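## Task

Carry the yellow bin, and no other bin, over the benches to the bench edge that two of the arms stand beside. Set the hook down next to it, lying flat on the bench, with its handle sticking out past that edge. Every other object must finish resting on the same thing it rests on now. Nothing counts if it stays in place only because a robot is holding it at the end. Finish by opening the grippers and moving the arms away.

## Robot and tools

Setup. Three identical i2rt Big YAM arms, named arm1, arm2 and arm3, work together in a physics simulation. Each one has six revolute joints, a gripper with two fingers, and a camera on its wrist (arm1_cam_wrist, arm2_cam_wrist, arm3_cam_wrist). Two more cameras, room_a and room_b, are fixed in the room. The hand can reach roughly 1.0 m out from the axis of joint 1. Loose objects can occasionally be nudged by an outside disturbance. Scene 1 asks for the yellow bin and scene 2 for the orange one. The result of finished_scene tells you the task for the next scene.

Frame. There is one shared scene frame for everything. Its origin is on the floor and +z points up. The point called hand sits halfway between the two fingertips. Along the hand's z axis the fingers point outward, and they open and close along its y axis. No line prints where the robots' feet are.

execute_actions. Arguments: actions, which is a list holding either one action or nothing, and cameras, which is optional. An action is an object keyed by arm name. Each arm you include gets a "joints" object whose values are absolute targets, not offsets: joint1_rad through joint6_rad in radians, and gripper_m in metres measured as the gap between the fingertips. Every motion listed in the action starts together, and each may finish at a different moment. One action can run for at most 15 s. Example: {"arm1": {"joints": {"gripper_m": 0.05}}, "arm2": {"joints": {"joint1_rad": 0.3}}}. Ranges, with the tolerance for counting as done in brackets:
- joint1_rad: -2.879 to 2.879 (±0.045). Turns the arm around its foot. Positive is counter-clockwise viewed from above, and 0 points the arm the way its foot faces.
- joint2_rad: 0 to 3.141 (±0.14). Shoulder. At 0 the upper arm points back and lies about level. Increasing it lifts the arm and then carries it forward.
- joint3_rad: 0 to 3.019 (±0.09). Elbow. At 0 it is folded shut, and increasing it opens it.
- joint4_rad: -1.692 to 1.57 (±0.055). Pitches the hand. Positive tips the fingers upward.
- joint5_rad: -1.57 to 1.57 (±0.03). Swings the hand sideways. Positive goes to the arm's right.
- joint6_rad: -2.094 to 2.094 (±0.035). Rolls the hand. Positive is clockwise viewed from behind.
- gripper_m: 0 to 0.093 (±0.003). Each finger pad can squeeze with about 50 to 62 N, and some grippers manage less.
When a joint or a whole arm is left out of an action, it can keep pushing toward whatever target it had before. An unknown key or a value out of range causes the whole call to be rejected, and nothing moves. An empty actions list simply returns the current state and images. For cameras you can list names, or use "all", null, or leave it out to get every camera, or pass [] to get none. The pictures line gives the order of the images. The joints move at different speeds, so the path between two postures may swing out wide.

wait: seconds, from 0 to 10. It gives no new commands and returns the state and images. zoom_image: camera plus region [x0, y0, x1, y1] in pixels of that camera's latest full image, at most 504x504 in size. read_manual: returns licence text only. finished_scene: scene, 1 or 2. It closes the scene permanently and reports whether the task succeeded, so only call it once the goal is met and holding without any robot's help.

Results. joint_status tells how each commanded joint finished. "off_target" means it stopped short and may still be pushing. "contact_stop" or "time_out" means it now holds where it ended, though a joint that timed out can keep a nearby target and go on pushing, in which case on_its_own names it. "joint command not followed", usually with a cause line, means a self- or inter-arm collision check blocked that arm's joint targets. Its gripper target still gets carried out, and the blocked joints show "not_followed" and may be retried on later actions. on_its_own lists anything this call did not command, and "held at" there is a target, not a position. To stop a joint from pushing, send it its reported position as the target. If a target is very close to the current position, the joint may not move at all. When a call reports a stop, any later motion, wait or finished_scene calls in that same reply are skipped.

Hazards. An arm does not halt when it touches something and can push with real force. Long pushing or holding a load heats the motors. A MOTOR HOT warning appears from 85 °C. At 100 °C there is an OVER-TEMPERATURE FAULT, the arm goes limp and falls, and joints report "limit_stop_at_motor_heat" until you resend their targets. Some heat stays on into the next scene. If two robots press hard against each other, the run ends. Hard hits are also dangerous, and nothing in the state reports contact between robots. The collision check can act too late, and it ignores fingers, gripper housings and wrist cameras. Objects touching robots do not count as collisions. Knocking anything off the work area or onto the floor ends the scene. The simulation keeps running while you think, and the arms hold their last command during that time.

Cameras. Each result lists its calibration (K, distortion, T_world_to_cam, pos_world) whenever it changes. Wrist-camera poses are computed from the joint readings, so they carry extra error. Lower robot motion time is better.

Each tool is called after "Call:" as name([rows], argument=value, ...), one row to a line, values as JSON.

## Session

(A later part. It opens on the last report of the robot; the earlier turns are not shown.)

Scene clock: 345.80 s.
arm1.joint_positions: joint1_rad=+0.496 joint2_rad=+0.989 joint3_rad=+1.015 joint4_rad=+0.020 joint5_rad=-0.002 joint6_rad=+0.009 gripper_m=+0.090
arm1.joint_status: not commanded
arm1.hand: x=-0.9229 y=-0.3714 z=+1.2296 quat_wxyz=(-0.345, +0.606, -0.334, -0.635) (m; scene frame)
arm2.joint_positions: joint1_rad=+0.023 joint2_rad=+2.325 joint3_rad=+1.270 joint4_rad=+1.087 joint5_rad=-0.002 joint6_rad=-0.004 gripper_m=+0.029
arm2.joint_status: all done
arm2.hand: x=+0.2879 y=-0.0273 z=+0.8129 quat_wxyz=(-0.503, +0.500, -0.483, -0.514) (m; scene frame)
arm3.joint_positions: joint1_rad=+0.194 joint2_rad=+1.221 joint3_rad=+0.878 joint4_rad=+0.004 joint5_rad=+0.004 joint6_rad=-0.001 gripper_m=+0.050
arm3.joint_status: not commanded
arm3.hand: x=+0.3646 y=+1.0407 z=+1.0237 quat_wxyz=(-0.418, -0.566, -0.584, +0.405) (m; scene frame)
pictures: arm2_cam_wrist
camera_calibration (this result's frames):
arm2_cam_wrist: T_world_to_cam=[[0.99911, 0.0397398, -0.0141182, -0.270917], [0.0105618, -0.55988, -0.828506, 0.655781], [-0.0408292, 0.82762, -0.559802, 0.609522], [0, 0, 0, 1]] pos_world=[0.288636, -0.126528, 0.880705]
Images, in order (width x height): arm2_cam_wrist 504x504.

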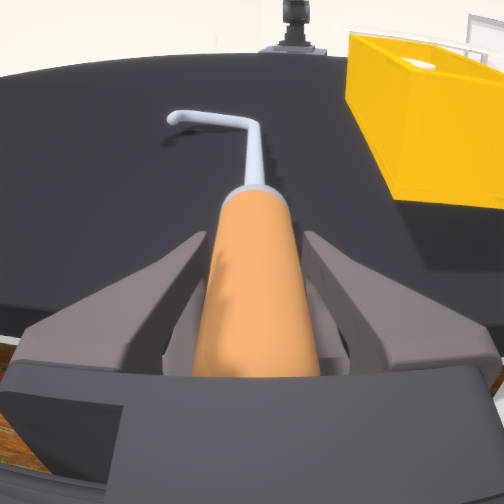

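Call:
execute_actions([
  {"arm2":{"joints":{"joint2_rad":2.37}}},
], cameras=[])

Call:
execute_actions([
  {"arm2":{"joints":{"gripper_m":0.07}}},
], cameras=["arm2_cam_wrist"])

Scene clock: 352.60 s.
arm1.joint_positions: joint1_rad=+0.496 joint2_rad=+0.989 joint3_rad=+1.015 joint4_rad=+0.020 joint5_rad=-0.002 joint6_rad=+0.009 gripper_m=+0.090
arm1.joint_status: not commanded
arm1.hand: x=-0.9229 y=-0.3714 z=+1.2296 quat_wxyz=(-0.345, +0.606, -0.334, -0.635) (m; scene frame)
arm2.joint_positions: joint1_rad=+0.023 joint2_rad=+2.335 joint3_rad=+1.271 joint4_rad=+1.089 joint5_rad=-0.002 joint6_rad=-0.004 gripper_m=+0.029
arm2.joint_status: all done
arm2.hand: x=+0.2879 y=-0.0282 z=+0.8059 quat_wxyz=(-0.501, +0.502, -0.485, -0.512) (m; scene frame)
arm3.joint_positions: joint1_rad=+0.194 joint2_rad=+1.221 joint3_rad=+0.878 joint4_rad=+0.004 joint5_rad=+0.004 joint6_rad=-0.001 gripper_m=+0.050
arm3.joint_status: not commanded
arm3.hand: x=+0.3646 y=+1.0407 z=+1.0237 quat_wxyz=(-0.418, -0.566, -0.584, +0.405) (m; scene frame)
pictures: none
No camera images: the call's "cameras" was empty. Leave "cameras" out to get every camera's image.

Scene clock: 353.27 s.
arm1.joint_positions: joint1_rad=+0.496 joint2_rad=+0.989 joint3_rad=+1.015 joint4_rad=+0.020 joint5_rad=-0.002 joint6_rad=+0.009 gripper_m=+0.090
arm1.joint_status: not commanded
arm1.hand: x=-0.9229 y=-0.3714 z=+1.2296 quat_wxyz=(-0.345, +0.606, -0.334, -0.635) (m; scene frame)
arm2.joint_positions: joint1_rad=+0.023 joint2_rad=+2.335 joint3_rad=+1.271 joint4_rad=+1.089 joint5_rad=-0.002 joint6_rad=-0.004 gripper_m=+0.070
arm2.joint_status: all done
arm2.hand: x=+0.2879 y=-0.0281 z=+0.8061 quat_wxyz=(-0.501, +0.502, -0.485, -0.512) (m; scene frame)
arm3.joint_positions: joint1_rad=+0.194 joint2_rad=+1.221 joint3_rad=+0.878 joint4_rad=+0.004 joint5_rad=+0.004 joint6_rad=-0.001 gripper_m=+0.050
arm3.joint_status: not commanded
arm3.hand: x=+0.3646 y=+1.0407 z=+1.0237 quat_wxyz=(-0.418, -0.566, -0.584, +0.405) (m; scene frame)
pictures: arm2_cam_wrist
camera_calibration (this result's frames):
arm2_cam_wrist: T_world_to_cam=[[0.999114, 0.0396164, -0.0142195, -0.27094], [0.0107198, -0.566183, -0.82421, 0.645989], [-0.040703, 0.823327, -0.566106, 0.611247], [0, 0, 0, 1]] pos_world=[0.288655, -0.126775, 0.874608]
Images, in order (width x height): arm2_cam_wrist 504x504.

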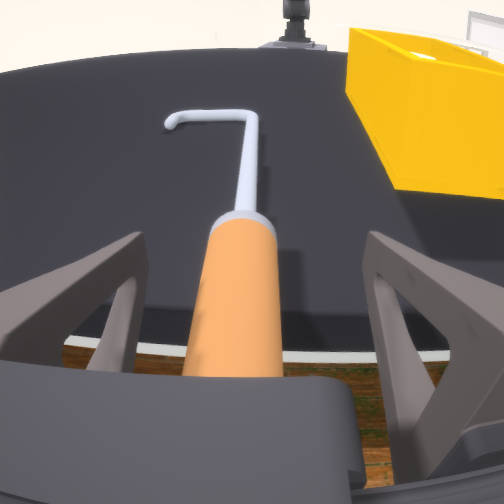

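Call:
execute_actions([
  {"arm2":{"joints":{"joint2_rad":2.2,"joint3_rad":1.8}}},
], cameras=[])

Call:
execute_actions([
  {"arm2":{"joints":{"joint1_rad":-0.065,"joint2_rad":2.42,"joint3_rad":2.34,"joint4_rad":-0.5,"gripper_m":0.045}}},
], cameras=["arm2_cam_wrist"])

Scene clock: 373.70 s.
arm1.joint_positions: joint1_rad=+0.496 joint2_rad=+0.989 joint3_rad=+1.015 joint4_rad=+0.020 joint5_rad=-0.002 joint6_rad=+0.009 gripper_m=+0.090
arm1.joint_status: not commanded
arm1.hand: x=-0.9229 y=-0.3714 z=+1.2296 quat_wxyz=(-0.345, +0.606, -0.334, -0.635) (m; scene frame)
arm2.joint_positions: joint1_rad=+0.023 joint2_rad=+2.164 joint3_rad=+1.790 joint4_rad=+1.097 joint5_rad=-0.002 joint6_rad=-0.004 gripper_m=+0.070
arm2.joint_status: all done
arm2.hand: x=+0.2854 y=+0.0372 z=+1.2068 quat_wxyz=(-0.638, +0.296, -0.285, -0.652) (m; scene frame)
arm3.joint_positions: joint1_rad=+0.194 joint2_rad=+1.221 joint3_rad=+0.878 joint4_rad=+0.004 joint5_rad=+0.004 joint6_rad=-0.001 gripper_m=+0.050
arm3.joint_status: not commanded
arm3.hand: x=+0.3646 y=+1.0407 z=+1.0237 quat_wxyz=(-0.418, -0.566, -0.584, +0.405) (m; scene frame)
pictures: none
No camera images: the call's "cameras" was empty. Leave "cameras" out to get every camera's image.

Scene clock: 375.57 s.
arm1.joint_positions: joint1_rad=+0.496 joint2_rad=+0.989 joint3_rad=+1.015 joint4_rad=+0.020 joint5_rad=-0.002 joint6_rad=+0.009 gripper_m=+0.090
arm1.joint_status: not commanded
arm1.hand: x=-0.9229 y=-0.3714 z=+1.2296 quat_wxyz=(-0.345, +0.606, -0.334, -0.635) (m; scene frame)
arm2.joint_positions: joint1_rad=-0.069 joint2_rad=+2.399 joint3_rad=+2.312 joint4_rad=-0.488 joint5_rad=-0.001 joint6_rad=-0.004 gripper_m=+0.045
arm2.joint_status: all done
arm2.hand: x=+0.3694 y=+0.1393 z=+0.9471 quat_wxyz=(-0.350, +0.602, -0.639, -0.326) (m; scene frame)
arm3.joint_positions: joint1_rad=+0.194 joint2_rad=+1.221 joint3_rad=+0.878 joint4_rad=+0.004 joint5_rad=+0.004 joint6_rad=-0.001 gripper_m=+0.050
arm3.joint_status: not commanded
arm3.hand: x=+0.3646 y=+1.0407 z=+1.0237 quat_wxyz=(-0.418, -0.566, -0.584, +0.405) (m; scene frame)
pictures: arm2_cam_wrist
camera_calibration (this result's frames):
arm2_cam_wrist: T_world_to_cam=[[0.997729, -0.0647489, -0.0185748, -0.337838], [-0.0670888, -0.930432, -0.36027, 0.496221], [0.00604452, 0.360698, -0.932663, 0.950938], [0, 0, 0, 1]] pos_world=[0.364613, 0.0968239, 1.0594]
Images, in order (width x height): arm2_cam_wrist 504x504.

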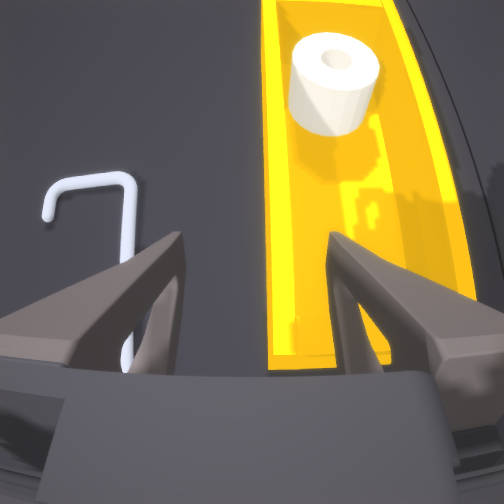

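Call:
execute_actions([
  {"arm2":{"joints":{"joint1_rad":-0.085,"joint2_rad":2.585,"joint3_rad":2.43}}},
], cameras=["arm2_cam_wrist"])

Scene clock: 383.07 s.
arm1.joint_positions: joint1_rad=+0.496 joint2_rad=+0.989 joint3_rad=+1.015 joint4_rad=+0.020 joint5_rad=-0.002 joint6_rad=+0.009 gripper_m=+0.090
arm1.joint_status: not commanded
arm1.hand: x=-0.9229 y=-0.3714 z=+1.2296 quat_wxyz=(-0.345, +0.606, -0.334, -0.635) (m; scene frame)
arm2.joint_positions: joint1_rad=-0.078 joint2_rad=+2.555 joint3_rad=+2.408 joint4_rad=-0.483 joint5_rad=+0.001 joint6_rad=-0.010 gripper_m=+0.045
arm2.joint_status: all done
arm2.hand: x=+0.3794 y=+0.1566 z=+0.8606 quat_wxyz=(-0.335, +0.610, -0.650, -0.306) (m; scene frame)
arm3.joint_positions: joint1_rad=+0.194 joint2_rad=+1.221 joint3_rad=+0.878 joint4_rad=+0.004 joint5_rad=+0.004 joint6_rad=-0.001 gripper_m=+0.050
arm3.joint_status: not commanded
arm3.hand: x=+0.3646 y=+1.0407 z=+1.0237 quat_wxyz=(-0.418, -0.566, -0.584, +0.405) (m; scene frame)
pictures: arm2_cam_wrist
camera_calibration (this result's frames):
arm2_cam_wrist: T_world_to_cam=[[0.997283, -0.0724967, -0.0130931, -0.35157], [-0.0729905, -0.948287, -0.308907, 0.442612], [0.00997876, 0.309024, -0.951002, 0.886283], [0, 0, 0, 1]] pos_world=[0.374077, 0.120354, 0.97498]
Images, in order (width x height): arm2_cam_wrist 504x504.

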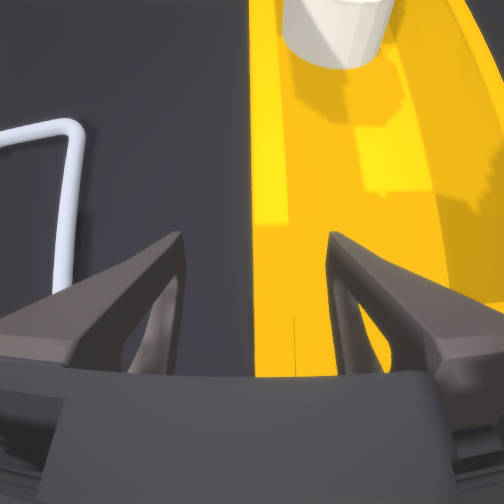

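Pitch down a bit more and close.

Call:
execute_actions([
  {"arm2":{"joints":{"joint4_rad":-0.6}}},
], cameras=[])

Call:
execute_actions([
  {"arm2":{"joints":{"gripper_m":0}}},
], cameras=["arm2_cam_wrist"])

Scene clock: 388.50 s.
arm1.joint_positions: joint1_rad=+0.496 joint2_rad=+0.989 joint3_rad=+1.015 joint4_rad=+0.020 joint5_rad=-0.002 joint6_rad=+0.009 gripper_m=+0.090
arm1.joint_status: not commanded
arm1.hand: x=-0.9229 y=-0.3714 z=+1.2296 quat_wxyz=(-0.345, +0.606, -0.334, -0.635) (m; scene frame)
arm2.joint_positions: joint1_rad=-0.078 joint2_rad=+2.548 joint3_rad=+2.420 joint4_rad=-0.567 joint5_rad=+0.001 joint6_rad=-0.010 gripper_m=+0.045
arm2.joint_status: all done
arm2.hand: x=+0.3786 y=+0.1468 z=+0.8579 quat_wxyz=(-0.314, +0.619, -0.660, -0.287) (m; scene frame)
arm3.joint_positions: joint1_rad=+0.194 joint2_rad=+1.221 joint3_rad=+0.878 joint4_rad=+0.004 joint5_rad=+0.004 joint6_rad=-0.001 gripper_m=+0.050
arm3.joint_status: not commanded
arm3.hand: x=+0.3646 y=+1.0407 z=+1.0237 quat_wxyz=(-0.418, -0.566, -0.584, +0.405) (m; scene frame)
pictures: none
No camera images: the call's "cameras" was empty. Leave "cameras" out to get every camera's image.

Scene clock: 389.07 s.
arm1.joint_positions: joint1_rad=+0.496 joint2_rad=+0.989 joint3_rad=+1.015 joint4_rad=+0.020 joint5_rad=-0.002 joint6_rad=+0.009 gripper_m=+0.090
arm1.joint_status: not commanded
arm1.hand: x=-0.9229 y=-0.3714 z=+1.2296 quat_wxyz=(-0.345, +0.606, -0.334, -0.635) (m; scene frame)
arm2.joint_positions: joint1_rad=-0.083 joint2_rad=+2.547 joint3_rad=+2.420 joint4_rad=-0.568 joint5_rad=-0.001 joint6_rad=-0.010 gripper_m=+0.009
arm2.joint_status: gripper_m off_target (ended at +0.009, target +0.000)
arm2.hand: x=+0.3833 y=+0.1462 z=+0.8579 quat_wxyz=(-0.314, +0.618, -0.662, -0.286) (m; scene frame)
arm3.joint_positions: joint1_rad=+0.194 joint2_rad=+1.221 joint3_rad=+0.878 joint4_rad=+0.004 joint5_rad=+0.004 joint6_rad=-0.001 gripper_m=+0.050
arm3.joint_status: not commanded
arm3.hand: x=+0.3646 y=+1.0407 z=+1.0237 quat_wxyz=(-0.418, -0.566, -0.584, +0.405) (m; scene frame)
pictures: arm2_cam_wrist
camera_calibration (this result's frames):
arm2_cam_wrist: T_world_to_cam=[[0.9969, -0.0773399, -0.0144277, -0.354288], [-0.07851, -0.966114, -0.245888, 0.382841], [0.00507817, 0.246258, -0.969191, 0.913589], [0, 0, 0, 1]] pos_world=[0.378607, 0.117488, 0.974466]
Images, in order (width x height): arm2_cam_wrist 504x504.

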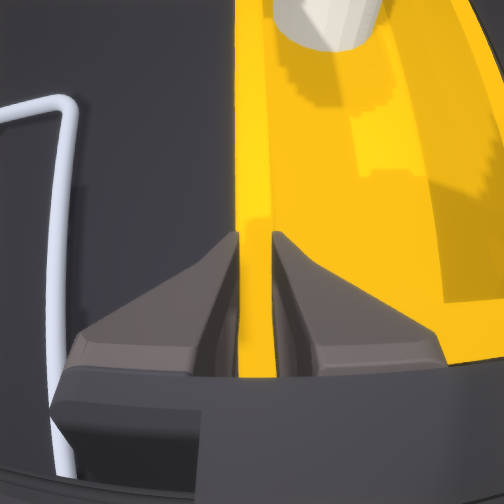

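Call:
execute_actions([
  {"arm2":{"joints":{"joint1_rad":-0.09,"joint2_rad":2.3,"joint3_rad":1.98,"joint4_rad":-0.35}}},
], cameras=["room_b"])

Call:
zoom_image(camera="room_b", region=[430, 210, 550, 300])

Scene clock: 395.53 s.
arm1.joint_positions: joint1_rad=+0.496 joint2_rad=+0.989 joint3_rad=+1.015 joint4_rad=+0.020 joint5_rad=-0.002 joint6_rad=+0.009 gripper_m=+0.090
arm1.joint_status: not commanded
arm1.hand: x=-0.9229 y=-0.3714 z=+1.2296 quat_wxyz=(-0.345, +0.606, -0.334, -0.635) (m; scene frame)
arm2.joint_positions: joint1_rad=-0.083 joint2_rad=+2.309 joint3_rad=+1.979 joint4_rad=-0.368 joint5_rad=-0.001 joint6_rad=-0.010 gripper_m=+0.009
arm2.joint_status: all done
arm2.hand: x=+0.3781 y=+0.0817 z=+0.8603 quat_wxyz=(-0.313, +0.618, -0.662, -0.285) (m; scene frame)
arm3.joint_positions: joint1_rad=+0.194 joint2_rad=+1.221 joint3_rad=+0.878 joint4_rad=+0.004 joint5_rad=+0.004 joint6_rad=-0.001 gripper_m=+0.050
arm3.joint_status: not commanded
arm3.hand: x=+0.3646 y=+1.0407 z=+1.0237 quat_wxyz=(-0.418, -0.566, -0.584, +0.405) (m; scene frame)
pictures: room_b
Images, in order (width x height): room_b 896x504.

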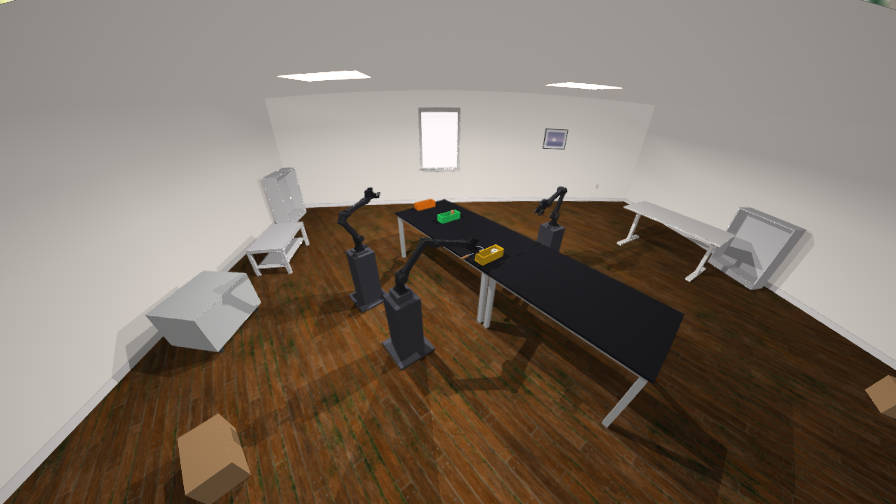

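Region (430, 210, 550, 300) of room_b's 896x504 image, scaled by 4.200, with more detail than that image has; it fills the top 378 rows of this view, and the rest is white.

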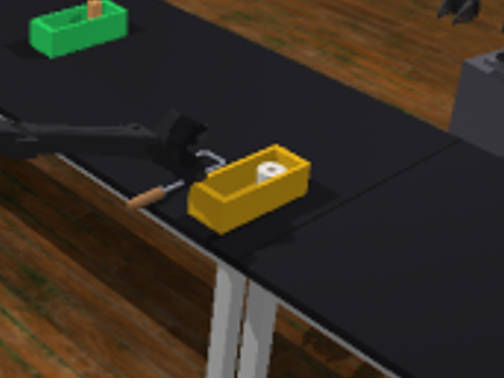

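Call:
execute_actions([
  {"arm2":{"joints":{"gripper_m":0.04}}},
], cameras=[])

Call:
execute_actions([
  {"arm2":{"joints":{"joint2_rad":1.5,"joint3_rad":1.5}}},
], cameras=["arm2_cam_wrist","room_a"])

Scene clock: 400.10 s.
arm1.joint_positions: joint1_rad=+0.496 joint2_rad=+0.989 joint3_rad=+1.015 joint4_rad=+0.020 joint5_rad=-0.002 joint6_rad=+0.009 gripper_m=+0.090
arm1.joint_status: not commanded
arm1.hand: x=-0.9229 y=-0.3714 z=+1.2296 quat_wxyz=(-0.345, +0.606, -0.334, -0.635) (m; scene frame)
arm2.joint_positions: joint1_rad=-0.083 joint2_rad=+2.309 joint3_rad=+1.979 joint4_rad=-0.365 joint5_rad=-0.001 joint6_rad=-0.010 gripper_m=+0.040
arm2.joint_status: all done
arm2.hand: x=+0.3782 y=+0.0822 z=+0.8616 quat_wxyz=(-0.314, +0.618, -0.662, -0.287) (m; scene frame)
arm3.joint_positions: joint1_rad=+0.194 joint2_rad=+1.221 joint3_rad=+0.878 joint4_rad=+0.004 joint5_rad=+0.004 joint6_rad=-0.001 gripper_m=+0.050
arm3.joint_status: not commanded
arm3.hand: x=+0.3646 y=+1.0407 z=+1.0237 quat_wxyz=(-0.418, -0.566, -0.584, +0.405) (m; scene frame)
pictures: none
No camera images: the call's "cameras" was empty. Leave "cameras" out to get every camera's image.

Scene clock: 401.80 s.
arm1.joint_positions: joint1_rad=+0.496 joint2_rad=+0.989 joint3_rad=+1.015 joint4_rad=+0.020 joint5_rad=-0.002 joint6_rad=+0.009 gripper_m=+0.090
arm1.joint_status: not commanded
arm1.hand: x=-0.9229 y=-0.3714 z=+1.2296 quat_wxyz=(-0.345, +0.606, -0.334, -0.635) (m; scene frame)
arm2.joint_positions: joint1_rad=-0.083 joint2_rad=+1.483 joint3_rad=+1.499 joint4_rad=-0.353 joint5_rad=-0.001 joint6_rad=-0.010 gripper_m=+0.040
arm2.joint_status: all done
arm2.hand: x=+0.3609 y=-0.1245 z=+1.2161 quat_wxyz=(-0.428, +0.557, -0.596, -0.391) (m; scene frame)
arm3.joint_positions: joint1_rad=+0.194 joint2_rad=+1.221 joint3_rad=+0.878 joint4_rad=+0.004 joint5_rad=+0.004 joint6_rad=-0.001 gripper_m=+0.050
arm3.joint_status: not commanded
arm3.hand: x=+0.3646 y=+1.0407 z=+1.0237 quat_wxyz=(-0.418, -0.566, -0.584, +0.405) (m; scene frame)
pictures: arm2_cam_wrist, room_a
camera_calibration (this result's frames):
arm2_cam_wrist: T_world_to_cam=[[0.99734, -0.0718065, -0.0124818, -0.349593], [-0.066071, -0.81847, -0.570737, 0.616598], [0.0307667, 0.570044, -0.821038, 1.17844], [0, 0, 0, 1]] pos_world=[0.353146, -0.192196, 1.31509]
Images, in order (width x height): arm2_cam_wrist 504x504, room_a 896x504.

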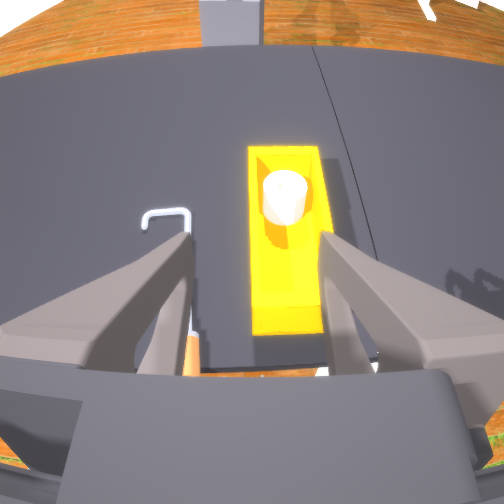

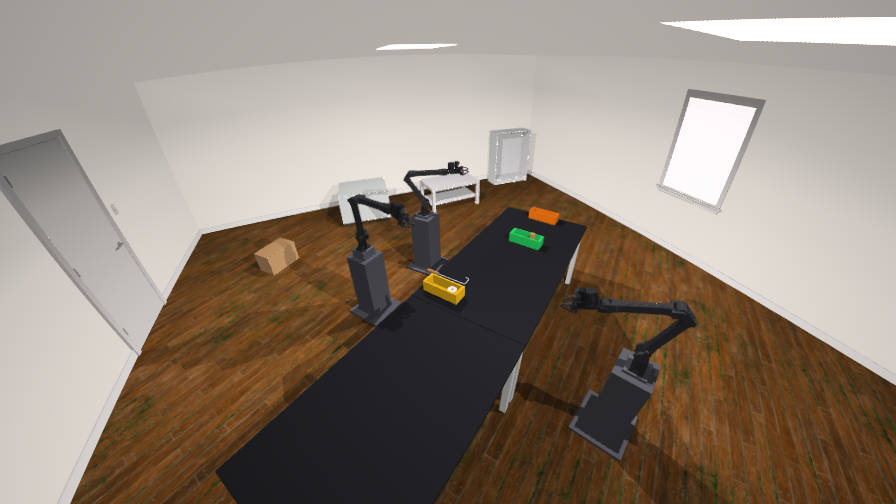

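Call:
finished_scene(scene=1)

The scene is finished: the task was done.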